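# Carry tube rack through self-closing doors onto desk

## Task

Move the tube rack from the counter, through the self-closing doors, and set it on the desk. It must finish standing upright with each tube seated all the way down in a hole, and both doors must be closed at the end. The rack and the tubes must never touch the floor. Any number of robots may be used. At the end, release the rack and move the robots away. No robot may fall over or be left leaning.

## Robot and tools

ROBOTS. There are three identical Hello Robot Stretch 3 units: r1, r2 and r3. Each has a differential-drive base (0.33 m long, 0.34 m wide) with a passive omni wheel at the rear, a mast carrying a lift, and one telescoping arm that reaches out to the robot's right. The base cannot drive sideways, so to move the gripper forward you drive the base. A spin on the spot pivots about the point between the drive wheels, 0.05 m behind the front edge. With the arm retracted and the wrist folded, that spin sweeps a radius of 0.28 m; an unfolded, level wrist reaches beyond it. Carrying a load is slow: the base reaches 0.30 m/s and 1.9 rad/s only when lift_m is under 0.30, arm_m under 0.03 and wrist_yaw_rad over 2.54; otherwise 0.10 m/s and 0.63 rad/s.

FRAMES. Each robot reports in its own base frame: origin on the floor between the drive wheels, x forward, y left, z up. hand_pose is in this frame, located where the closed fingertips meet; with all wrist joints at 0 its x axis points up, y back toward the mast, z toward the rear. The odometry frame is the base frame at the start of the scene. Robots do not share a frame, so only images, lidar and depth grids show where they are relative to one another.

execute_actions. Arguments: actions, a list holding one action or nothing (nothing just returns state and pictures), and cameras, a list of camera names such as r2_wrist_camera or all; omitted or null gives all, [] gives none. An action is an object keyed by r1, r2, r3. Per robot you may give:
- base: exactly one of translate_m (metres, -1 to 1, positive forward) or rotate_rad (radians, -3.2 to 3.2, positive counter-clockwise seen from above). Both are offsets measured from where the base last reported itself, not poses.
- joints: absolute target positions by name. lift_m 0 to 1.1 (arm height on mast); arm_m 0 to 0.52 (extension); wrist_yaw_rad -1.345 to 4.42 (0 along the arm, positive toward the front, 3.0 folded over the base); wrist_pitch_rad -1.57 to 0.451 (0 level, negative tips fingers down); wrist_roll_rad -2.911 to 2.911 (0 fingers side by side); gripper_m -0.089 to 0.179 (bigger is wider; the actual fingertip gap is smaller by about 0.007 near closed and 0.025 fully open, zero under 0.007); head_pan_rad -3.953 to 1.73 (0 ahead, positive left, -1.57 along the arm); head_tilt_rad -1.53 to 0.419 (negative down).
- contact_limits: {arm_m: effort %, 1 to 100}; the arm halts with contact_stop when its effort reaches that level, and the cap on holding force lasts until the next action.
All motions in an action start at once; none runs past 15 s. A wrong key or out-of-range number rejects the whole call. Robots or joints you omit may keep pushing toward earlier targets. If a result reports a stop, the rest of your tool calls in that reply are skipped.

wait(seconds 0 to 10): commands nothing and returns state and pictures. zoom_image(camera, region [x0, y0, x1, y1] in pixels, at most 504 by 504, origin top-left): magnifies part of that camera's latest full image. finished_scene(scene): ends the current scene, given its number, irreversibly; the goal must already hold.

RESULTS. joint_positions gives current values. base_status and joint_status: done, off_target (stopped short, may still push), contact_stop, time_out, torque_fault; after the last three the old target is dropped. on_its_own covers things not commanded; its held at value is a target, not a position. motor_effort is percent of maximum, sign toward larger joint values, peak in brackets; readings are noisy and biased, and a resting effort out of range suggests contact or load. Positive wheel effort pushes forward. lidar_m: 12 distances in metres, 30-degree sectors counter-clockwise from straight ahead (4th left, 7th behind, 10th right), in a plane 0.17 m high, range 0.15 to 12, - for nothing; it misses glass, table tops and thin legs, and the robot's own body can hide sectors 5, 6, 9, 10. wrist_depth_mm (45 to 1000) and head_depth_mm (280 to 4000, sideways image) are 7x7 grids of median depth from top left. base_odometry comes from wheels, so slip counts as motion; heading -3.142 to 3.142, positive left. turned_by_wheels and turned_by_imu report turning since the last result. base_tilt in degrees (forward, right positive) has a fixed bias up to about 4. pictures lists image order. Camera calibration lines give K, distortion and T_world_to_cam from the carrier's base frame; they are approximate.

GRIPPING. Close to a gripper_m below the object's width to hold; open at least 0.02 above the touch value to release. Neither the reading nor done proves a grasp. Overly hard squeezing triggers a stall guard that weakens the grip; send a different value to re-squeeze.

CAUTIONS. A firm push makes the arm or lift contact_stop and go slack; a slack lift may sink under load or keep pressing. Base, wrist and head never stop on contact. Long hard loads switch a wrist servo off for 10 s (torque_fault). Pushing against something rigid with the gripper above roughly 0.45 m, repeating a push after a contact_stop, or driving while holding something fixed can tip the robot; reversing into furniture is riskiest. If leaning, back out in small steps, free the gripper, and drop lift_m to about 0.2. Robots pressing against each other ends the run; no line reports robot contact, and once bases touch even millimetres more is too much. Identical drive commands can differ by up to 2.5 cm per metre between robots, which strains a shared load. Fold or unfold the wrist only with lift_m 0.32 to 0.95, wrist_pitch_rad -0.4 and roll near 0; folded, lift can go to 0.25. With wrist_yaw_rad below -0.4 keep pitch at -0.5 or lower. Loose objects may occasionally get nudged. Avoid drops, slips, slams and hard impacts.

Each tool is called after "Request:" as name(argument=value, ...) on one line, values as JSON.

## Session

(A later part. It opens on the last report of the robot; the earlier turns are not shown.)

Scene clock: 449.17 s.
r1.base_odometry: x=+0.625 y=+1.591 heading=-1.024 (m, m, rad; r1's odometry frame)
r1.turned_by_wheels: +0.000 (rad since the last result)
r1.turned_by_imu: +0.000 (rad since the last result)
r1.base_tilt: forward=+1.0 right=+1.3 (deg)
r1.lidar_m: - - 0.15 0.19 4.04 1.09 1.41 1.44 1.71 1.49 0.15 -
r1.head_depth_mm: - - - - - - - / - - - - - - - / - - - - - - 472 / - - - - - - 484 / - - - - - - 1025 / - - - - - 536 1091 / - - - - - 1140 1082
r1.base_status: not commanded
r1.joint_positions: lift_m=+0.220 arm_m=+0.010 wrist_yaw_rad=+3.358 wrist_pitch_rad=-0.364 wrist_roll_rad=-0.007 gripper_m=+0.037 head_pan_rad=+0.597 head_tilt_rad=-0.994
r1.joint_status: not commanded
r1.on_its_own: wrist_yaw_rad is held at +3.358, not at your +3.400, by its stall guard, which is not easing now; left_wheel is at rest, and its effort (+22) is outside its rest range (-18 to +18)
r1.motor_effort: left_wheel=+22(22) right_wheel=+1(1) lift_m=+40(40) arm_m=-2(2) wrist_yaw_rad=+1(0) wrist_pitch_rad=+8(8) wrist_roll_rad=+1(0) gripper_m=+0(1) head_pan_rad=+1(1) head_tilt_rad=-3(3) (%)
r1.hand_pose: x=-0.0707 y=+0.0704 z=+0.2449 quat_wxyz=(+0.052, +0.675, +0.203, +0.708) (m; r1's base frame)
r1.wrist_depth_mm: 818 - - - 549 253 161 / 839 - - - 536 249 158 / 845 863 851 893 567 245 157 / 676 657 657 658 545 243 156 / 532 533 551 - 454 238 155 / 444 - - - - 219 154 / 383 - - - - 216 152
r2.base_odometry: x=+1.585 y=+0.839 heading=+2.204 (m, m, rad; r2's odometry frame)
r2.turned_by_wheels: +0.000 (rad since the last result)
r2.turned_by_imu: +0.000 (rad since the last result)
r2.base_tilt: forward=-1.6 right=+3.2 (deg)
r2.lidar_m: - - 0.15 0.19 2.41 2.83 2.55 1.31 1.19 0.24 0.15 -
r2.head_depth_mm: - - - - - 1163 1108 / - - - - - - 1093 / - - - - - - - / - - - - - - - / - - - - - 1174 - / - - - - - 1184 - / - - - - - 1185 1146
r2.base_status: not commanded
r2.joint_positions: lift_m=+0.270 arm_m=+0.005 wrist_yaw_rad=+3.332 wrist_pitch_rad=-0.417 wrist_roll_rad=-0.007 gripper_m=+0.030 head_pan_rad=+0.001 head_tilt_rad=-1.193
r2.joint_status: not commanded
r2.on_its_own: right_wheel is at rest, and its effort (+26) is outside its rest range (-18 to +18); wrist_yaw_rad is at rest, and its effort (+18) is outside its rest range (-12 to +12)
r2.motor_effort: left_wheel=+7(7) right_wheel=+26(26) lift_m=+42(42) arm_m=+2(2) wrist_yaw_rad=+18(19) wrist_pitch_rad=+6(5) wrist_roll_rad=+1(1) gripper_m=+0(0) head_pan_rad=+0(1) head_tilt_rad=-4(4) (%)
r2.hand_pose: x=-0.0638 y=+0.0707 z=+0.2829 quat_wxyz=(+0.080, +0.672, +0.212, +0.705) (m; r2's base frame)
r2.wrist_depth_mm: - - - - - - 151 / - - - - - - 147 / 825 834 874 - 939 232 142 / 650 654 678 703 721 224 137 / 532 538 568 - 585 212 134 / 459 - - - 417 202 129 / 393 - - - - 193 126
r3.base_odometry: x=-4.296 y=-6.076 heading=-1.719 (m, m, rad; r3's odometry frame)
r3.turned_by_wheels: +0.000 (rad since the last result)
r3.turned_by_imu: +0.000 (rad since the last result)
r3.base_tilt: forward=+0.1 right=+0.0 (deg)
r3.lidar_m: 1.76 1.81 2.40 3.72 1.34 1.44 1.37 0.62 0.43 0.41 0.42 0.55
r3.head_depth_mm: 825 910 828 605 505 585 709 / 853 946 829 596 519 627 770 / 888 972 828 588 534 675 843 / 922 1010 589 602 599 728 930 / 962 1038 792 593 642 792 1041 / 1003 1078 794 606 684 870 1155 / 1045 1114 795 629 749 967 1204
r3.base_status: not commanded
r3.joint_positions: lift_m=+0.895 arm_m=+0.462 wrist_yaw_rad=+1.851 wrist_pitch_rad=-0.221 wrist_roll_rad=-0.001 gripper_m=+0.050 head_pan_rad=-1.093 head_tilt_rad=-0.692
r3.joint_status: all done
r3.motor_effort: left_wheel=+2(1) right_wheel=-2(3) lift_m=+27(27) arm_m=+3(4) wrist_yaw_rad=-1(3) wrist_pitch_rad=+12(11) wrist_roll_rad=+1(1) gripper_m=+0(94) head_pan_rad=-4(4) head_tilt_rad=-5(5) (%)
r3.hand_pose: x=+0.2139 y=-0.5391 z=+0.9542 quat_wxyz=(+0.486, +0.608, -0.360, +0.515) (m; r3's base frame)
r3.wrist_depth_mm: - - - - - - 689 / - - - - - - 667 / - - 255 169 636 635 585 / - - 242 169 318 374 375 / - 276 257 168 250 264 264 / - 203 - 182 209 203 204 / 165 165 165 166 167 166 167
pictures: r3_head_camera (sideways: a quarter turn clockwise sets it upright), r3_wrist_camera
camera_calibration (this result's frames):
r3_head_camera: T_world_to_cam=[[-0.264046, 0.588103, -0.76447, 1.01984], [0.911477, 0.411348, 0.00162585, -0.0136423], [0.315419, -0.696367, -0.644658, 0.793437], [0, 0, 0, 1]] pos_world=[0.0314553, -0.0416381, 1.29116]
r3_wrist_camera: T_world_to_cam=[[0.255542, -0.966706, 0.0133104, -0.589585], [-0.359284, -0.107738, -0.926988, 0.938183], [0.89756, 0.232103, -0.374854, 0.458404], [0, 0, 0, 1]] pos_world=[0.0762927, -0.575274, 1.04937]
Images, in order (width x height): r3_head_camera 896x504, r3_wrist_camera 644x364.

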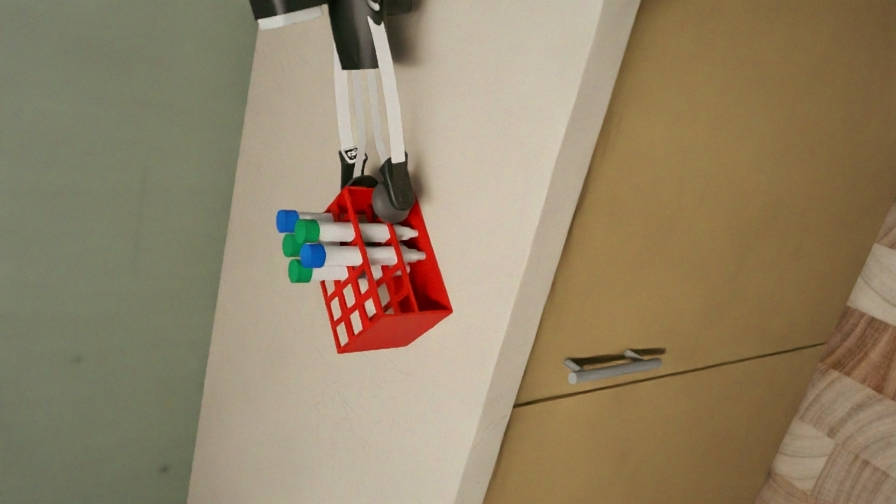

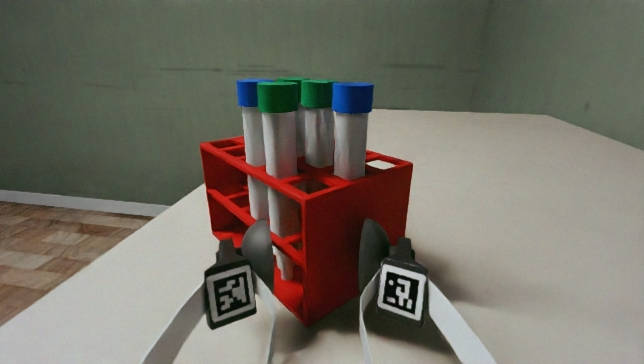

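Request:
execute_actions(actions=[{"r3":{"joints":{"gripper_m":0.175,"arm_m":0.5,"wrist_yaw_rad":2.05}}}], cameras=[])

Request:
execute_actions(actions=[{"r3":{"base":{"translate_m":0.05},"joints":{"arm_m":0.52}}}], cameras=["r3_wrist_camera","r3_head_camera"])

Scene clock: 451.73 s.
r1.base_odometry: x=+0.625 y=+1.591 heading=-1.024 (m, m, rad; r1's odometry frame)
r1.turned_by_wheels: +0.000 (rad since the last result)
r1.turned_by_imu: -0.001 (rad since the last result)
r1.base_tilt: forward=+0.9 right=+1.3 (deg)
r1.lidar_m: - - 0.15 0.19 4.03 1.09 1.41 1.44 1.71 1.49 0.15 -
r1.head_depth_mm: - - - - - - - / - - - - - - - / - - - - - - 472 / - - - - - - 484 / - - - - - - 1024 / - - - - - 536 1093 / - - - - - 1143 1085
r1.base_status: not commanded
r1.joint_positions: lift_m=+0.220 arm_m=+0.010 wrist_yaw_rad=+3.358 wrist_pitch_rad=-0.364 wrist_roll_rad=-0.007 gripper_m=+0.037 head_pan_rad=+0.597 head_tilt_rad=-0.994
r1.joint_status: not commanded
r1.on_its_own: wrist_yaw_rad is held at +3.358, not at your +3.400, by its stall guard, which is not easing now; left_wheel is at rest, and its effort (+23) is outside its rest range (-18 to +18)
r1.motor_effort: left_wheel=+23(22) right_wheel=+1(1) lift_m=+40(40) arm_m=-2(2) wrist_yaw_rad=+0(1) wrist_pitch_rad=+8(8) wrist_roll_rad=+1(1) gripper_m=+0(0) head_pan_rad=+2(1) head_tilt_rad=-4(3) (%)
r1.hand_pose: x=-0.0707 y=+0.0704 z=+0.2449 quat_wxyz=(+0.052, +0.675, +0.203, +0.708) (m; r1's base frame)
r1.wrist_depth_mm: 804 - - - 546 252 160 / 843 - - - 536 249 158 / 848 871 878 871 570 246 158 / 662 660 664 660 550 242 156 / 536 531 550 - 462 240 154 / 442 - - - - 219 154 / 382 - - - - 216 153
r2.base_odometry: x=+1.585 y=+0.839 heading=+2.204 (m, m, rad; r2's odometry frame)
r2.turned_by_wheels: +0.000 (rad since the last result)
r2.turned_by_imu: +0.000 (rad since the last result)
r2.base_tilt: forward=-1.6 right=+3.2 (deg)
r2.lidar_m: - - 0.15 0.19 2.41 2.84 2.55 1.31 1.18 0.24 0.15 -
r2.head_depth_mm: - - - - - 1161 1105 / - - - - - - 1094 / - - - - - - - / - - - - - - - / - - - - - 1180 - / - - - - - 1189 - / - - - - - 1185 1143
r2.base_status: not commanded
r2.joint_positions: lift_m=+0.270 arm_m=+0.005 wrist_yaw_rad=+3.332 wrist_pitch_rad=-0.417 wrist_roll_rad=-0.007 gripper_m=+0.030 head_pan_rad=+0.001 head_tilt_rad=-1.193
r2.joint_status: not commanded
r2.on_its_own: right_wheel is at rest, and its effort (+26) is outside its rest range (-18 to +18); wrist_yaw_rad is at rest, and its effort (+19) is outside its rest range (-12 to +12)
r2.motor_effort: left_wheel=+7(7) right_wheel=+26(26) lift_m=+42(42) arm_m=+2(2) wrist_yaw_rad=+19(19) wrist_pitch_rad=+6(6) wrist_roll_rad=+0(1) gripper_m=+1(0) head_pan_rad=-1(0) head_tilt_rad=-4(4) (%)
r2.hand_pose: x=-0.0638 y=+0.0707 z=+0.2829 quat_wxyz=(+0.080, +0.672, +0.212, +0.705) (m; r2's base frame)
r2.wrist_depth_mm: - - - - - - 151 / - - - - - - 147 / 803 836 876 - 932 234 142 / 637 662 660 720 728 221 137 / 524 537 573 - 594 213 133 / 461 - - - 407 201 130 / 394 - - - - 192 126
r3.base_odometry: x=-4.296 y=-6.076 heading=-1.719 (m, m, rad; r3's odometry frame)
r3.turned_by_wheels: +0.000 (rad since the last result)
r3.turned_by_imu: +0.001 (rad since the last result)
r3.base_tilt: forward=+0.1 right=+0.1 (deg)
r3.lidar_m: 1.76 1.81 2.39 3.70 1.34 1.44 1.37 0.62 0.43 0.41 0.42 0.55
r3.head_depth_mm: 827 911 865 595 504 586 710 / 853 945 828 587 519 626 771 / 887 971 828 603 535 671 842 / 922 1010 584 597 599 728 930 / 960 1041 794 587 643 795 1037 / 999 1080 792 606 684 871 1155 / 1044 1120 796 627 749 965 1203
r3.base_status: not commanded
r3.joint_positions: lift_m=+0.895 arm_m=+0.500 wrist_yaw_rad=+2.047 wrist_pitch_rad=-0.221 wrist_roll_rad=-0.001 gripper_m=+0.175 head_pan_rad=-1.093 head_tilt_rad=-0.692
r3.joint_status: all done
r3.motor_effort: left_wheel=+1(2) right_wheel=-3(2) lift_m=+27(27) arm_m=+4(3) wrist_yaw_rad=+3(8) wrist_pitch_rad=+11(11) wrist_roll_rad=+1(1) gripper_m=+0(94) head_pan_rad=-3(4) head_tilt_rad=-5(5) (%)
r3.hand_pose: x=+0.1962 y=-0.5325 z=+0.9542 quat_wxyz=(+0.433, +0.640, -0.298, +0.560) (m; r3's base frame)
r3.wrist_depth_mm: - - - - - - - / - - - 209 - - - / - - - 191 631 646 649 / - - - 181 203 370 374 / - - 261 184 213 280 265 / - 203 203 194 204 204 204 / - 162 166 166 166 160 167
pictures: none
No camera images: the call's "cameras" was empty. Leave "cameras" out to get every camera's image.

Scene clock: 453.97 s.
r1.base_odometry: x=+0.625 y=+1.591 heading=-1.024 (m, m, rad; r1's odometry frame)
r1.turned_by_wheels: +0.000 (rad since the last result)
r1.turned_by_imu: +0.000 (rad since the last result)
r1.base_tilt: forward=+0.9 right=+1.4 (deg)
r1.lidar_m: - - 0.15 0.19 4.02 1.10 1.41 1.44 1.70 1.49 0.15 -
r1.head_depth_mm: - - - - - - - / - - - - - - - / - - - - - - 472 / - - - - - - 485 / - - - - - - 1021 / - - - - - 536 1090 / - - - - - 1141 1090
r1.base_status: not commanded
r1.joint_positions: lift_m=+0.220 arm_m=+0.010 wrist_yaw_rad=+3.358 wrist_pitch_rad=-0.364 wrist_roll_rad=-0.007 gripper_m=+0.037 head_pan_rad=+0.597 head_tilt_rad=-0.994
r1.joint_status: not commanded
r1.on_its_own: wrist_yaw_rad is held at +3.358, not at your +3.400, by its stall guard, which is not easing now; left_wheel is at rest, and its effort (+22) is outside its rest range (-18 to +18)
r1.motor_effort: left_wheel=+22(22) right_wheel=+1(1) lift_m=+40(40) arm_m=-2(2) wrist_yaw_rad=+1(0) wrist_pitch_rad=+8(8) wrist_roll_rad=+1(1) gripper_m=+1(0) head_pan_rad=+2(2) head_tilt_rad=-3(3) (%)
r1.hand_pose: x=-0.0707 y=+0.0704 z=+0.2449 quat_wxyz=(+0.052, +0.675, +0.203, +0.708) (m; r1's base frame)
r1.wrist_depth_mm: 826 - - - 549 253 160 / 845 - - - 531 247 158 / 853 871 875 872 565 246 157 / 668 660 655 656 556 242 156 / 534 526 551 - 452 238 155 / 445 - - - - 220 154 / 383 - - - - 216 153
r2.base_odometry: x=+1.585 y=+0.839 heading=+2.204 (m, m, rad; r2's odometry frame)
r2.turned_by_wheels: +0.000 (rad since the last result)
r2.turned_by_imu: +0.000 (rad since the last result)
r2.base_tilt: forward=-1.7 right=+3.3 (deg)
r2.lidar_m: - - 0.15 0.19 2.40 2.84 2.55 1.31 1.19 0.24 0.15 -
r2.head_depth_mm: - - - - - 1165 1107 / - - - - - - 1089 / - - - - - - - / - - - - - - - / - - - - - 1177 - / - - - - - 1184 - / - - - - - 1181 1147
r2.base_status: not commanded
r2.joint_positions: lift_m=+0.270 arm_m=+0.005 wrist_yaw_rad=+3.332 wrist_pitch_rad=-0.417 wrist_roll_rad=-0.007 gripper_m=+0.030 head_pan_rad=+0.001 head_tilt_rad=-1.193
r2.joint_status: not commanded
r2.on_its_own: right_wheel is at rest, and its effort (+26) is outside its rest range (-18 to +18); wrist_yaw_rad is at rest, and its effort (+19) is outside its rest range (-12 to +12)
r2.motor_effort: left_wheel=+7(7) right_wheel=+26(26) lift_m=+42(42) arm_m=+2(2) wrist_yaw_rad=+19(19) wrist_pitch_rad=+6(6) wrist_roll_rad=+1(0) gripper_m=+0(1) head_pan_rad=-1(0) head_tilt_rad=-4(4) (%)
r2.hand_pose: x=-0.0638 y=+0.0707 z=+0.2829 quat_wxyz=(+0.080, +0.672, +0.212, +0.705) (m; r2's base frame)
r2.wrist_depth_mm: - - - - - - 151 / - - - - - - 146 / 807 827 869 - 935 233 142 / 640 663 671 710 723 223 138 / 538 540 581 - 583 212 133 / 450 - - - 410 200 130 / 394 - - - - 191 126
r3.base_odometry: x=-4.304 y=-6.126 heading=-1.719 (m, m, rad; r3's odometry frame)
r3.turned_by_wheels: +0.000 (rad since the last result)
r3.turned_by_imu: +0.000 (rad since the last result)
r3.base_tilt: forward=+0.1 right=+0.0 (deg)
r3.lidar_m: 1.71 1.76 2.32 3.71 1.33 1.49 1.42 0.61 0.43 0.41 0.42 0.55
r3.head_depth_mm: 821 903 829 604 498 581 703 / 854 943 792 587 519 623 765 / 882 966 576 583 534 669 837 / 919 1006 792 572 595 724 927 / 958 1036 793 598 629 787 1033 / 998 1076 794 606 686 864 1154 / 1039 1114 795 630 743 960 1199
r3.base_status: done
r3.joint_positions: lift_m=+0.895 arm_m=+0.517 wrist_yaw_rad=+2.047 wrist_pitch_rad=-0.221 wrist_roll_rad=-0.001 gripper_m=+0.175 head_pan_rad=-1.093 head_tilt_rad=-0.692
r3.joint_status: all done
joint sent to its limit — the command would take r3.arm_m past its upper limit, so that joint was sent only as far as its limit.
r3.motor_effort: left_wheel=+2(5) right_wheel=-3(8) lift_m=+26(27) arm_m=+3(4) wrist_yaw_rad=+2(3) wrist_pitch_rad=+11(12) wrist_roll_rad=+1(1) gripper_m=+0(0) head_pan_rad=-4(3) head_tilt_rad=-5(5) (%)
r3.hand_pose: x=+0.1961 y=-0.5498 z=+0.9542 quat_wxyz=(+0.433, +0.640, -0.298, +0.560) (m; r3's base frame)
r3.wrist_depth_mm: - - - - - - - / - - - - - - 973 / - - 153 556 633 636 644 / - - 158 156 370 369 374 / - 279 138 156 261 280 265 / - 202 149 168 203 204 206 / - 162 156 165 166 161 167
pictures: r3_head_camera (sideways: a quarter turn clockwise sets it upright), r3_wrist_camera
camera_calibration (this result's frames):
r3_head_camera: T_world_to_cam=[[-0.264028, 0.588112, -0.76447, 1.01984], [0.91149, 0.411319, 0.00162585, -0.0136424], [0.315397, -0.696377, -0.644657, 0.793437], [0, 0, 0, 1]] pos_world=[0.031454, -0.0416389, 1.29116]
r3_wrist_camera: T_world_to_cam=[[0.439668, -0.898062, 0.0133106, -0.593795], [-0.331275, -0.175923, -0.926989, 0.88767], [0.834834, 0.403158, -0.374853, 0.583168], [0, 0, 0, 1]] pos_world=[0.0682874, -0.612211, 1.04937]
Images, in order (width x height): r3_head_camera 896x504, r3_wrist_camera 644x364.

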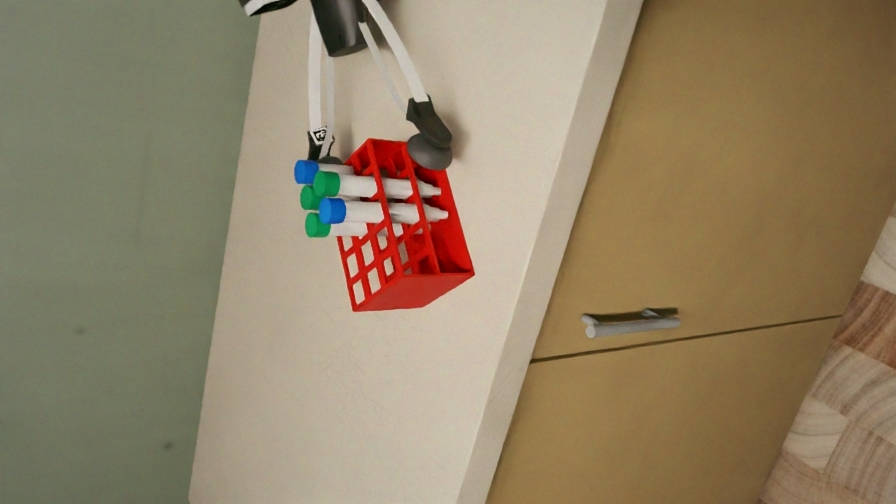

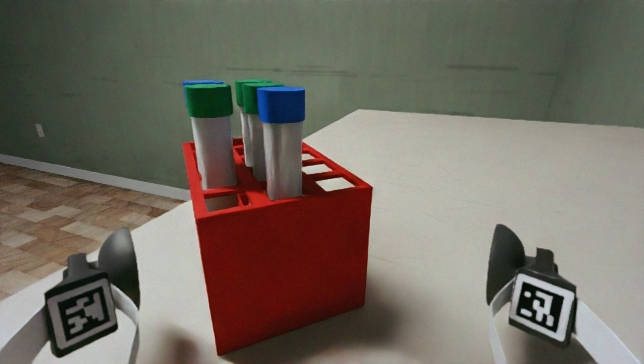

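Request:
execute_actions(actions=[{"r3":{"base":{"translate_m":0.06},"joints":{"wrist_yaw_rad":2.27}}}], cameras=["r3_wrist_camera","r3_head_camera"])

Scene clock: 456.07 s.
r1.base_odometry: x=+0.625 y=+1.591 heading=-1.024 (m, m, rad; r1's odometry frame)
r1.turned_by_wheels: +0.000 (rad since the last result)
r1.turned_by_imu: +0.000 (rad since the last result)
r1.base_tilt: forward=+0.9 right=+1.4 (deg)
r1.lidar_m: - - 0.15 0.19 4.03 1.10 1.41 1.44 1.71 1.49 0.15 -
r1.head_depth_mm: - - - - - - - / - - - - - - - / - - - - - - 472 / - - - - - - 485 / - - - - - - 1023 / - - - - - 537 1092 / - - - - - 1145 1086
r1.base_status: not commanded
r1.joint_positions: lift_m=+0.220 arm_m=+0.010 wrist_yaw_rad=+3.358 wrist_pitch_rad=-0.364 wrist_roll_rad=-0.007 gripper_m=+0.037 head_pan_rad=+0.597 head_tilt_rad=-0.994
r1.joint_status: not commanded
r1.on_its_own: wrist_yaw_rad is held at +3.358, not at your +3.400, by its stall guard, which is not easing now; left_wheel is at rest, and its effort (+22) is outside its rest range (-18 to +18)
r1.motor_effort: left_wheel=+22(23) right_wheel=+1(1) lift_m=+40(40) arm_m=-2(1) wrist_yaw_rad=+0(0) wrist_pitch_rad=+8(8) wrist_roll_rad=+1(0) gripper_m=+0(0) head_pan_rad=+1(3) head_tilt_rad=-4(4) (%)
r1.hand_pose: x=-0.0707 y=+0.0704 z=+0.2449 quat_wxyz=(+0.052, +0.675, +0.203, +0.708) (m; r1's base frame)
r1.wrist_depth_mm: 824 - - - 554 252 161 / 845 - - - 535 250 159 / 861 869 880 869 565 245 157 / 668 659 664 658 558 242 156 / 537 532 552 - 453 240 154 / 445 - - - - 220 153 / 384 - - - - 217 152
r2.base_odometry: x=+1.585 y=+0.839 heading=+2.204 (m, m, rad; r2's odometry frame)
r2.turned_by_wheels: +0.000 (rad since the last result)
r2.turned_by_imu: +0.000 (rad since the last result)
r2.base_tilt: forward=-1.6 right=+3.3 (deg)
r2.lidar_m: - - 0.15 0.19 2.41 2.83 2.54 1.31 1.19 0.24 0.15 -
r2.head_depth_mm: - - - - - 1161 1110 / - - - - - - 1094 / - - - - - - - / - - - - - - - / - - - - - 1177 - / - - - - - 1187 - / - - - - - 1181 1147
r2.base_status: not commanded
r2.joint_positions: lift_m=+0.270 arm_m=+0.005 wrist_yaw_rad=+3.332 wrist_pitch_rad=-0.417 wrist_roll_rad=-0.007 gripper_m=+0.030 head_pan_rad=+0.001 head_tilt_rad=-1.193
r2.joint_status: not commanded
r2.on_its_own: right_wheel is at rest, and its effort (+26) is outside its rest range (-18 to +18); wrist_yaw_rad is at rest, and its effort (+19) is outside its rest range (-12 to +12)
r2.motor_effort: left_wheel=+7(7) right_wheel=+26(26) lift_m=+42(42) arm_m=+2(2) wrist_yaw_rad=+19(19) wrist_pitch_rad=+6(6) wrist_roll_rad=+0(0) gripper_m=+0(0) head_pan_rad=+0(0) head_tilt_rad=-3(4) (%)
r2.hand_pose: x=-0.0638 y=+0.0707 z=+0.2829 quat_wxyz=(+0.080, +0.672, +0.212, +0.705) (m; r2's base frame)
r2.wrist_depth_mm: - - - - - - 151 / - - - - - - 146 / 825 829 836 - 897 235 142 / 637 656 682 699 714 224 138 / 528 542 569 - 597 213 133 / 448 - - - 406 203 130 / 387 - - - - 192 125
r3.base_odometry: x=-4.313 y=-6.185 heading=-1.719 (m, m, rad; r3's odometry frame)
r3.turned_by_wheels: +0.000 (rad since the last result)
r3.turned_by_imu: +0.000 (rad since the last result)
r3.base_tilt: forward=+0.1 right=+0.0 (deg)
r3.lidar_m: 1.65 1.69 2.25 3.71 1.32 1.55 1.48 0.61 0.43 0.40 0.42 0.55
r3.head_depth_mm: 821 907 830 586 493 577 698 / 850 942 757 564 513 617 756 / 882 963 793 551 534 663 829 / 913 1003 793 587 589 717 914 / 956 1035 794 606 632 782 1024 / 994 1082 792 606 681 855 1150 / 1040 1111 796 628 739 950 1201
r3.base_status: done
r3.joint_positions: lift_m=+0.895 arm_m=+0.517 wrist_yaw_rad=+2.267 wrist_pitch_rad=-0.221 wrist_roll_rad=-0.001 gripper_m=+0.175 head_pan_rad=-1.093 head_tilt_rad=-0.692
r3.joint_status: all done
r3.motor_effort: left_wheel=+1(5) right_wheel=-3(4) lift_m=+27(27) arm_m=+2(3) wrist_yaw_rad=+3(4) wrist_pitch_rad=+11(11) wrist_roll_rad=+1(1) gripper_m=+0(1) head_pan_rad=-4(3) head_tilt_rad=-5(5) (%)
r3.hand_pose: x=+0.1665 y=-0.5052 z=+0.9542 quat_wxyz=(+0.369, +0.669, -0.226, +0.604) (m; r3's base frame)
r3.wrist_depth_mm: - - - - - - - / - - - - - - - / - - 108 86 741 641 - / - - 118 94 374 376 376 / - - 122 104 249 279 267 / - 203 94 99 105 204 205 / - 162 98 105 115 160 167
pictures: r3_head_camera (sideways: a quarter turn clockwise sets it upright), r3_wrist_camera
camera_calibration (this result's frames):
r3_head_camera: T_world_to_cam=[[-0.264027, 0.588112, -0.76447, 1.01984], [0.911491, 0.411318, 0.00162584, -0.0136423], [0.315396, -0.696378, -0.644658, 0.793437], [0, 0, 0, 1]] pos_world=[0.0314539, -0.0416389, 1.29116]
r3_wrist_camera: T_world_to_cam=[[0.62465, -0.780791, 0.0133105, -0.51221], [-0.285026, -0.243829, -0.926988, 0.843705], [0.72703, 0.575249, -0.374854, 0.694789], [0, 0, 0, 1]] pos_world=[0.0552965, -0.593886, 1.04937]
Images, in order (width x height): r3_head_camera 896x504, r3_wrist_camera 644x364.

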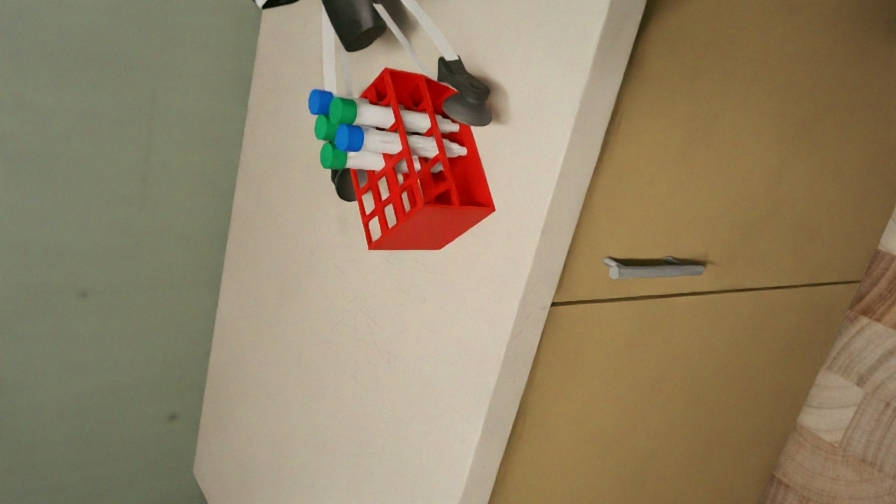

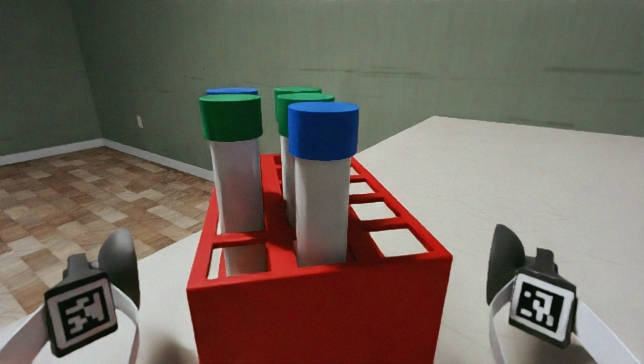

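Slightly deep; back off a bit, close, and lift.

Request:
execute_actions(actions=[{"r3":{"base":{"translate_m":-0.015}}}], cameras=[])

Request:
execute_actions(actions=[{"r3":{"joints":{"gripper_m":0.05}}}], cameras=["r3_wrist_camera"])

Request:
execute_actions(actions=[{"r3":{"joints":{"lift_m":0.925,"head_pan_rad":-1.3}}}], cameras=["r3_wrist_camera","r3_head_camera"])

Scene clock: 457.70 s.
r1.base_odometry: x=+0.625 y=+1.591 heading=-1.024 (m, m, rad; r1's odometry frame)
r1.turned_by_wheels: +0.000 (rad since the last result)
r1.turned_by_imu: +0.000 (rad since the last result)
r1.base_tilt: forward=+0.9 right=+1.3 (deg)
r1.lidar_m: - - 0.15 0.19 4.06 1.10 1.41 1.44 1.71 1.49 0.15 -
r1.head_depth_mm: - - - - - - - / - - - - - - - / - - - - - - 471 / - - - - - - 484 / - - - - - - 1025 / - - - - - 535 1090 / - - - - - 1146 1086
r1.base_status: not commanded
r1.joint_positions: lift_m=+0.220 arm_m=+0.010 wrist_yaw_rad=+3.358 wrist_pitch_rad=-0.364 wrist_roll_rad=-0.007 gripper_m=+0.037 head_pan_rad=+0.597 head_tilt_rad=-0.994
r1.joint_status: not commanded
r1.on_its_own: wrist_yaw_rad is held at +3.358, not at your +3.400, by its stall guard, which is not easing now; left_wheel is at rest, and its effort (+23) is outside its rest range (-18 to +18)
r1.motor_effort: left_wheel=+23(22) right_wheel=+1(1) lift_m=+40(40) arm_m=-2(2) wrist_yaw_rad=-1(1) wrist_pitch_rad=+8(8) wrist_roll_rad=+0(0) gripper_m=+1(0) head_pan_rad=+1(2) head_tilt_rad=-3(3) (%)
r1.hand_pose: x=-0.0707 y=+0.0704 z=+0.2449 quat_wxyz=(+0.052, +0.675, +0.203, +0.708) (m; r1's base frame)
r1.wrist_depth_mm: 822 - - - 549 252 161 / 831 - - - 535 249 159 / 854 864 868 851 564 247 157 / 659 656 647 660 550 242 155 / 537 531 549 - 458 240 155 / 446 - - - - 218 153 / 378 - - - - 217 153
r2.base_odometry: x=+1.585 y=+0.839 heading=+2.204 (m, m, rad; r2's odometry frame)
r2.turned_by_wheels: +0.000 (rad since the last result)
r2.turned_by_imu: +0.000 (rad since the last result)
r2.base_tilt: forward=-1.7 right=+3.2 (deg)
r2.lidar_m: - - 0.15 0.19 2.41 2.84 2.55 1.31 1.19 0.24 0.15 -
r2.head_depth_mm: - - - - - 1160 1106 / - - - - - - 1095 / - - - - - - - / - - - - - - - / - - - - - 1176 - / - - - - - 1185 - / - - - - - 1183 1146
r2.base_status: not commanded
r2.joint_positions: lift_m=+0.270 arm_m=+0.005 wrist_yaw_rad=+3.332 wrist_pitch_rad=-0.417 wrist_roll_rad=-0.007 gripper_m=+0.030 head_pan_rad=+0.001 head_tilt_rad=-1.193
r2.joint_status: not commanded
r2.on_its_own: right_wheel is at rest, and its effort (+27) is outside its rest range (-18 to +18); wrist_yaw_rad is at rest, and its effort (+19) is outside its rest range (-12 to +12)
r2.motor_effort: left_wheel=+7(7) right_wheel=+27(26) lift_m=+42(42) arm_m=+2(2) wrist_yaw_rad=+19(19) wrist_pitch_rad=+6(6) wrist_roll_rad=+1(0) gripper_m=+0(0) head_pan_rad=+0(0) head_tilt_rad=-4(4) (%)
r2.hand_pose: x=-0.0638 y=+0.0707 z=+0.2829 quat_wxyz=(+0.080, +0.672, +0.212, +0.705) (m; r2's base frame)
r2.wrist_depth_mm: - - - - - - 151 / - - - - - - 147 / 794 807 869 - 934 235 141 / 655 653 661 697 718 221 138 / 527 550 563 - 587 211 133 / 458 - - - 404 202 129 / 395 - - - - 190 126
r3.base_odometry: x=-4.310 y=-6.170 heading=-1.719 (m, m, rad; r3's odometry frame)
r3.turned_by_wheels: +0.000 (rad since the last result)
r3.turned_by_imu: +0.001 (rad since the last result)
r3.base_tilt: forward=+0.2 right=+0.0 (deg)
r3.lidar_m: 1.67 1.71 2.26 3.70 1.33 1.54 1.46 0.61 0.43 0.41 0.41 0.55
r3.head_depth_mm: 819 904 826 587 495 579 701 / 849 944 775 580 519 618 760 / 883 967 796 565 534 664 832 / 918 1006 795 571 590 715 918 / 954 1032 793 606 633 782 1024 / 995 1074 793 609 682 854 1154 / 1039 1114 793 628 738 949 1196
r3.base_status: done
r3.joint_positions: lift_m=+0.895 arm_m=+0.517 wrist_yaw_rad=+2.267 wrist_pitch_rad=-0.221 wrist_roll_rad=-0.001 gripper_m=+0.175 head_pan_rad=-1.093 head_tilt_rad=-0.692
r3.joint_status: not commanded
r3.motor_effort: left_wheel=+2(3) right_wheel=-3(9) lift_m=+27(27) arm_m=+4(2) wrist_yaw_rad=+3(3) wrist_pitch_rad=+11(11) wrist_roll_rad=+1(1) gripper_m=+0(0) head_pan_rad=-4(4) head_tilt_rad=-5(5) (%)
r3.hand_pose: x=+0.1664 y=-0.5051 z=+0.9542 quat_wxyz=(+0.369, +0.669, -0.226, +0.604) (m; r3's base frame)
r3.wrist_depth_mm: - - - - - - - / - - - - - - - / - - - 101 633 649 - / - - - 112 344 373 374 / - - 234 112 117 282 265 / - 203 186 110 119 205 205 / - 163 155 119 129 161 166
pictures: none
No camera images: the call's "cameras" was empty. Leave "cameras" out to get every camera's image.

Scene clock: 459.43 s.
r1.base_odometry: x=+0.625 y=+1.591 heading=-1.024 (m, m, rad; r1's odometry frame)
r1.turned_by_wheels: +0.000 (rad since the last result)
r1.turned_by_imu: +0.000 (rad since the last result)
r1.base_tilt: forward=+1.0 right=+1.5 (deg)
r1.lidar_m: - - 0.15 0.19 4.02 1.10 1.41 1.44 1.71 1.49 0.15 -
r1.head_depth_mm: - - - - - - - / - - - - - - - / - - - - - - 472 / - - - - - - 484 / - - - - - - 1023 / - - - - - 536 1096 / - - - - - 1146 1087
r1.base_status: not commanded
r1.joint_positions: lift_m=+0.220 arm_m=+0.010 wrist_yaw_rad=+3.358 wrist_pitch_rad=-0.364 wrist_roll_rad=-0.007 gripper_m=+0.037 head_pan_rad=+0.597 head_tilt_rad=-0.994
r1.joint_status: not commanded
r1.on_its_own: wrist_yaw_rad is held at +3.358, not at your +3.400, by its stall guard, which is not easing now; left_wheel is at rest, and its effort (+22) is outside its rest range (-18 to +18)
r1.motor_effort: left_wheel=+22(23) right_wheel=+1(1) lift_m=+40(40) arm_m=-2(1) wrist_yaw_rad=+1(1) wrist_pitch_rad=+8(8) wrist_roll_rad=+1(1) gripper_m=+0(0) head_pan_rad=+2(3) head_tilt_rad=-3(4) (%)
r1.hand_pose: x=-0.0707 y=+0.0704 z=+0.2449 quat_wxyz=(+0.052, +0.675, +0.203, +0.708) (m; r1's base frame)
r1.wrist_depth_mm: 832 - - - 550 252 160 / 856 - - - 540 247 159 / 861 885 862 879 559 244 158 / 666 659 654 664 552 241 155 / 533 533 553 - 458 238 155 / 445 - - - - 220 154 / 383 - - - - 216 152
r2.base_odometry: x=+1.585 y=+0.839 heading=+2.204 (m, m, rad; r2's odometry frame)
r2.turned_by_wheels: +0.000 (rad since the last result)
r2.turned_by_imu: +0.000 (rad since the last result)
r2.base_tilt: forward=-1.6 right=+3.2 (deg)
r2.lidar_m: - - 0.15 0.19 2.41 2.84 2.55 1.31 1.19 0.24 0.15 -
r2.head_depth_mm: - - - - - 1163 1110 / - - - - - - 1091 / - - - - - - - / - - - - - - - / - - - - - 1177 - / - - - - - 1185 - / - - - - - 1182 1150
r2.base_status: not commanded
r2.joint_positions: lift_m=+0.270 arm_m=+0.005 wrist_yaw_rad=+3.332 wrist_pitch_rad=-0.417 wrist_roll_rad=-0.007 gripper_m=+0.030 head_pan_rad=+0.001 head_tilt_rad=-1.193
r2.joint_status: not commanded
r2.on_its_own: right_wheel is at rest, and its effort (+27) is outside its rest range (-18 to +18); wrist_yaw_rad is at rest, and its effort (+19) is outside its rest range (-12 to +12)
r2.motor_effort: left_wheel=+7(7) right_wheel=+27(26) lift_m=+42(42) arm_m=+2(2) wrist_yaw_rad=+19(19) wrist_pitch_rad=+6(6) wrist_roll_rad=+0(1) gripper_m=+1(1) head_pan_rad=-1(0) head_tilt_rad=-4(4) (%)
r2.hand_pose: x=-0.0638 y=+0.0707 z=+0.2829 quat_wxyz=(+0.080, +0.672, +0.212, +0.705) (m; r2's base frame)
r2.wrist_depth_mm: - - - - - - 151 / - - - - - - 147 / 816 847 899 - 940 234 141 / 640 662 688 707 727 223 137 / 541 544 572 - 579 211 133 / 456 - - - 408 202 130 / 390 - - - - 191 126
r3.base_odometry: x=-4.310 y=-6.170 heading=-1.719 (m, m, rad; r3's odometry frame)
r3.turned_by_wheels: +0.000 (rad since the last result)
r3.turned_by_imu: +0.000 (rad since the last result)
r3.base_tilt: forward=+0.1 right=+0.1 (deg)
r3.lidar_m: 1.67 1.71 2.27 3.72 1.32 1.54 1.47 0.61 0.43 0.40 0.42 0.55
r3.head_depth_mm: 822 904 828 605 496 578 699 / 850 938 793 568 518 619 761 / 884 960 794 552 535 664 833 / 915 1007 796 563 591 718 916 / 954 1036 793 606 634 784 1023 / 996 1079 793 607 682 858 1148 / 1045 1114 797 629 737 956 1197
r3.base_status: not commanded
r3.joint_positions: lift_m=+0.895 arm_m=+0.517 wrist_yaw_rad=+2.267 wrist_pitch_rad=-0.217 wrist_roll_rad=-0.001 gripper_m=+0.051 head_pan_rad=-1.093 head_tilt_rad=-0.692
r3.joint_status: all done
r3.motor_effort: left_wheel=+2(3) right_wheel=-3(2) lift_m=+27(27) arm_m=+3(3) wrist_yaw_rad=+3(3) wrist_pitch_rad=+9(11) wrist_roll_rad=+1(1) gripper_m=-21(100) head_pan_rad=-4(4) head_tilt_rad=-6(5) (%)
r3.hand_pose: x=+0.1667 y=-0.5049 z=+0.9552 quat_wxyz=(+0.368, +0.669, -0.228, +0.605) (m; r3's base frame)
r3.wrist_depth_mm: - - - - - - - / - - - - - - - / - - 153 108 761 658 - / - - 164 140 380 383 381 / - - 131 118 127 269 267 / - 209 114 122 133 207 207 / 169 166 126 132 148 166 168
pictures: r3_wrist_camera
camera_calibration (this result's frames):
r3_wrist_camera: T_world_to_cam=[[0.624786, -0.780684, 0.0132266, -0.512059], [-0.281886, -0.241328, -0.928602, 0.847093], [0.728136, 0.576449, -0.370842, 0.691467], [0, 0, 0, 1]] pos_world=[0.0552286, -0.593925, 1.04981]
Images, in order (width x height): r3_wrist_camera 644x364.

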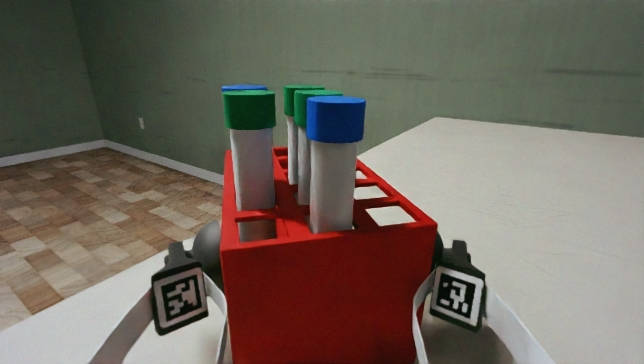

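Scene clock: 460.50 s.
r1.base_odometry: x=+0.625 y=+1.591 heading=-1.024 (m, m, rad; r1's odometry frame)
r1.turned_by_wheels: +0.000 (rad since the last result)
r1.turned_by_imu: +0.000 (rad since the last result)
r1.base_tilt: forward=+1.0 right=+1.4 (deg)
r1.lidar_m: - - 0.15 0.19 4.04 1.10 1.41 1.44 1.70 1.49 0.15 -
r1.head_depth_mm: - - - - - - - / - - - - - - - / - - - - - - 472 / - - - - - - 484 / - - - - - - 1021 / - - - - - 536 1093 / - - - - - 1146 1083
r1.base_status: not commanded
r1.joint_positions: lift_m=+0.220 arm_m=+0.010 wrist_yaw_rad=+3.358 wrist_pitch_rad=-0.364 wrist_roll_rad=-0.007 gripper_m=+0.037 head_pan_rad=+0.597 head_tilt_rad=-0.994
r1.joint_status: not commanded
r1.on_its_own: wrist_yaw_rad is held at +3.358, not at your +3.400, by its stall guard, which is not easing now; left_wheel is at rest, and its effort (+22) is outside its rest range (-18 to +18)
r1.motor_effort: left_wheel=+22(22) right_wheel=+1(1) lift_m=+40(40) arm_m=-2(2) wrist_yaw_rad=+0(0) wrist_pitch_rad=+8(8) wrist_roll_rad=+1(1) gripper_m=+0(0) head_pan_rad=+1(2) head_tilt_rad=-3(4) (%)
r1.hand_pose: x=-0.0707 y=+0.0704 z=+0.2449 quat_wxyz=(+0.052, +0.675, +0.203, +0.708) (m; r1's base frame)
r1.wrist_depth_mm: 833 - - - 558 252 160 / 846 - - - 529 248 158 / 855 872 859 878 567 245 158 / 654 666 661 660 553 243 156 / 532 529 554 - 455 240 155 / 440 - - - - 220 153 / 386 - - - - 216 152
r2.base_odometry: x=+1.585 y=+0.839 heading=+2.204 (m, m, rad; r2's odometry frame)
r2.turned_by_wheels: +0.000 (rad since the last result)
r2.turned_by_imu: +0.000 (rad since the last result)
r2.base_tilt: forward=-1.6 right=+3.2 (deg)
r2.lidar_m: - - 0.15 0.19 2.41 2.84 2.55 1.31 1.19 0.24 0.15 -
r2.head_depth_mm: - - - - - 1163 1109 / - - - - - - 1096 / - - - - - - - / - - - - - - - / - - - - - 1176 - / - - - - - 1188 - / - - - - - 1182 1148
r2.base_status: not commanded
r2.joint_positions: lift_m=+0.270 arm_m=+0.005 wrist_yaw_rad=+3.332 wrist_pitch_rad=-0.417 wrist_roll_rad=-0.007 gripper_m=+0.030 head_pan_rad=+0.001 head_tilt_rad=-1.193
r2.joint_status: not commanded
r2.on_its_own: right_wheel is at rest, and its effort (+27) is outside its rest range (-18 to +18); wrist_yaw_rad is at rest, and its effort (+19) is outside its rest range (-12 to +12)
r2.motor_effort: left_wheel=+7(7) right_wheel=+27(26) lift_m=+42(42) arm_m=+2(2) wrist_yaw_rad=+19(19) wrist_pitch_rad=+6(6) wrist_roll_rad=+1(0) gripper_m=+0(1) head_pan_rad=+0(0) head_tilt_rad=-3(4) (%)
r2.hand_pose: x=-0.0638 y=+0.0707 z=+0.2829 quat_wxyz=(+0.080, +0.672, +0.212, +0.705) (m; r2's base frame)
r2.wrist_depth_mm: - - - - - - 150 / - - - - - - 146 / 820 803 887 - 930 234 141 / 639 655 674 710 720 223 138 / 531 545 570 - 591 212 133 / 458 - - - 406 203 129 / 397 - - - - 192 126
r3.base_odometry: x=-4.310 y=-6.170 heading=-1.719 (m, m, rad; r3's odometry frame)
r3.turned_by_wheels: +0.000 (rad since the last result)
r3.turned_by_imu: +0.000 (rad since the last result)
r3.base_tilt: forward=+0.1 right=+0.0 (deg)
r3.lidar_m: 1.67 1.71 2.26 3.70 1.33 1.54 1.46 0.61 0.43 0.41 0.42 0.55
r3.head_depth_mm: 814 - 758 606 505 600 747 / 829 896 728 605 512 622 778 / 844 940 777 606 520 646 816 / 861 960 587 575 535 669 855 / 877 961 566 552 534 697 897 / 892 985 792 587 586 727 953 / 911 1012 795 607 609 760 1009
r3.base_status: not commanded
r3.joint_positions: lift_m=+0.925 arm_m=+0.517 wrist_yaw_rad=+2.267 wrist_pitch_rad=-0.223 wrist_roll_rad=-0.001 gripper_m=+0.051 head_pan_rad=-1.293 head_tilt_rad=-0.692
r3.joint_status: all done
r3.motor_effort: left_wheel=+2(2) right_wheel=-3(3) lift_m=+40(39) arm_m=+3(3) wrist_yaw_rad=+2(2) wrist_pitch_rad=+12(12) wrist_roll_rad=+1(1) gripper_m=-21(22) head_pan_rad=-4(25) head_tilt_rad=-5(5) (%)
r3.hand_pose: x=+0.1663 y=-0.5052 z=+0.9832 quat_wxyz=(+0.369, +0.669, -0.226, +0.604) (m; r3's base frame)
r3.wrist_depth_mm: - - - - - - - / - - - - - - - / - - - 127 - - - / - - - 151 454 453 455 / - - 138 125 133 320 323 / - - 116 123 133 250 250 / - 200 121 126 140 198 202
pictures: r3_head_camera (sideways: a quarter turn clockwise sets it upright), r3_wrist_camera
camera_calibration (this result's frames):
r3_head_camera: T_world_to_cam=[[-0.142031, 0.628819, -0.76447, 1.0191], [0.975, 0.222199, 0.00162584, -0.0140298], [0.170887, -0.745127, -0.644658, 0.794319], [0, 0, 0, 1]] pos_world=[0.0226839, -0.0458431, 1.29116]
r3_wrist_camera: T_world_to_cam=[[0.624928, -0.780568, 0.0133578, -0.512511], [-0.286443, -0.245178, -0.926196, 0.869348], [0.726234, 0.574979, -0.376807, 0.707763], [0, 0, 0, 1]] pos_world=[0.0552989, -0.593854, 1.07872]
Images, in order (width x height): r3_head_camera 896x504, r3_wrist_camera 644x364.

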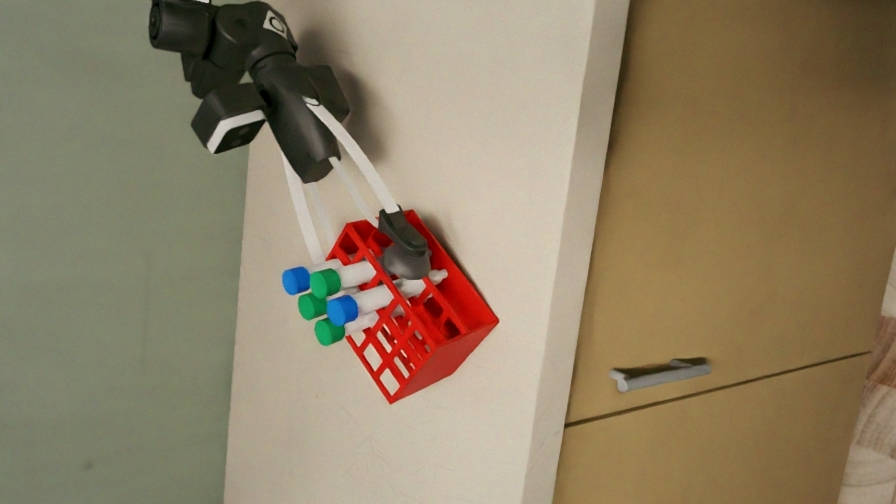

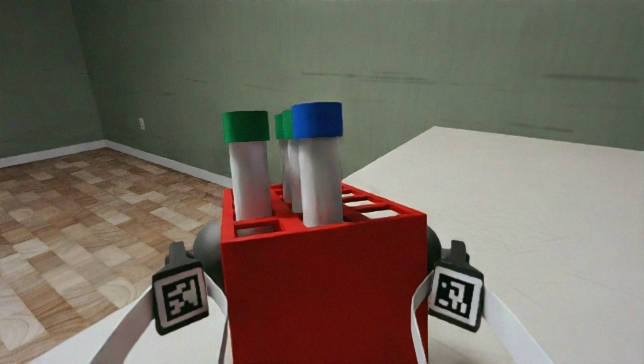

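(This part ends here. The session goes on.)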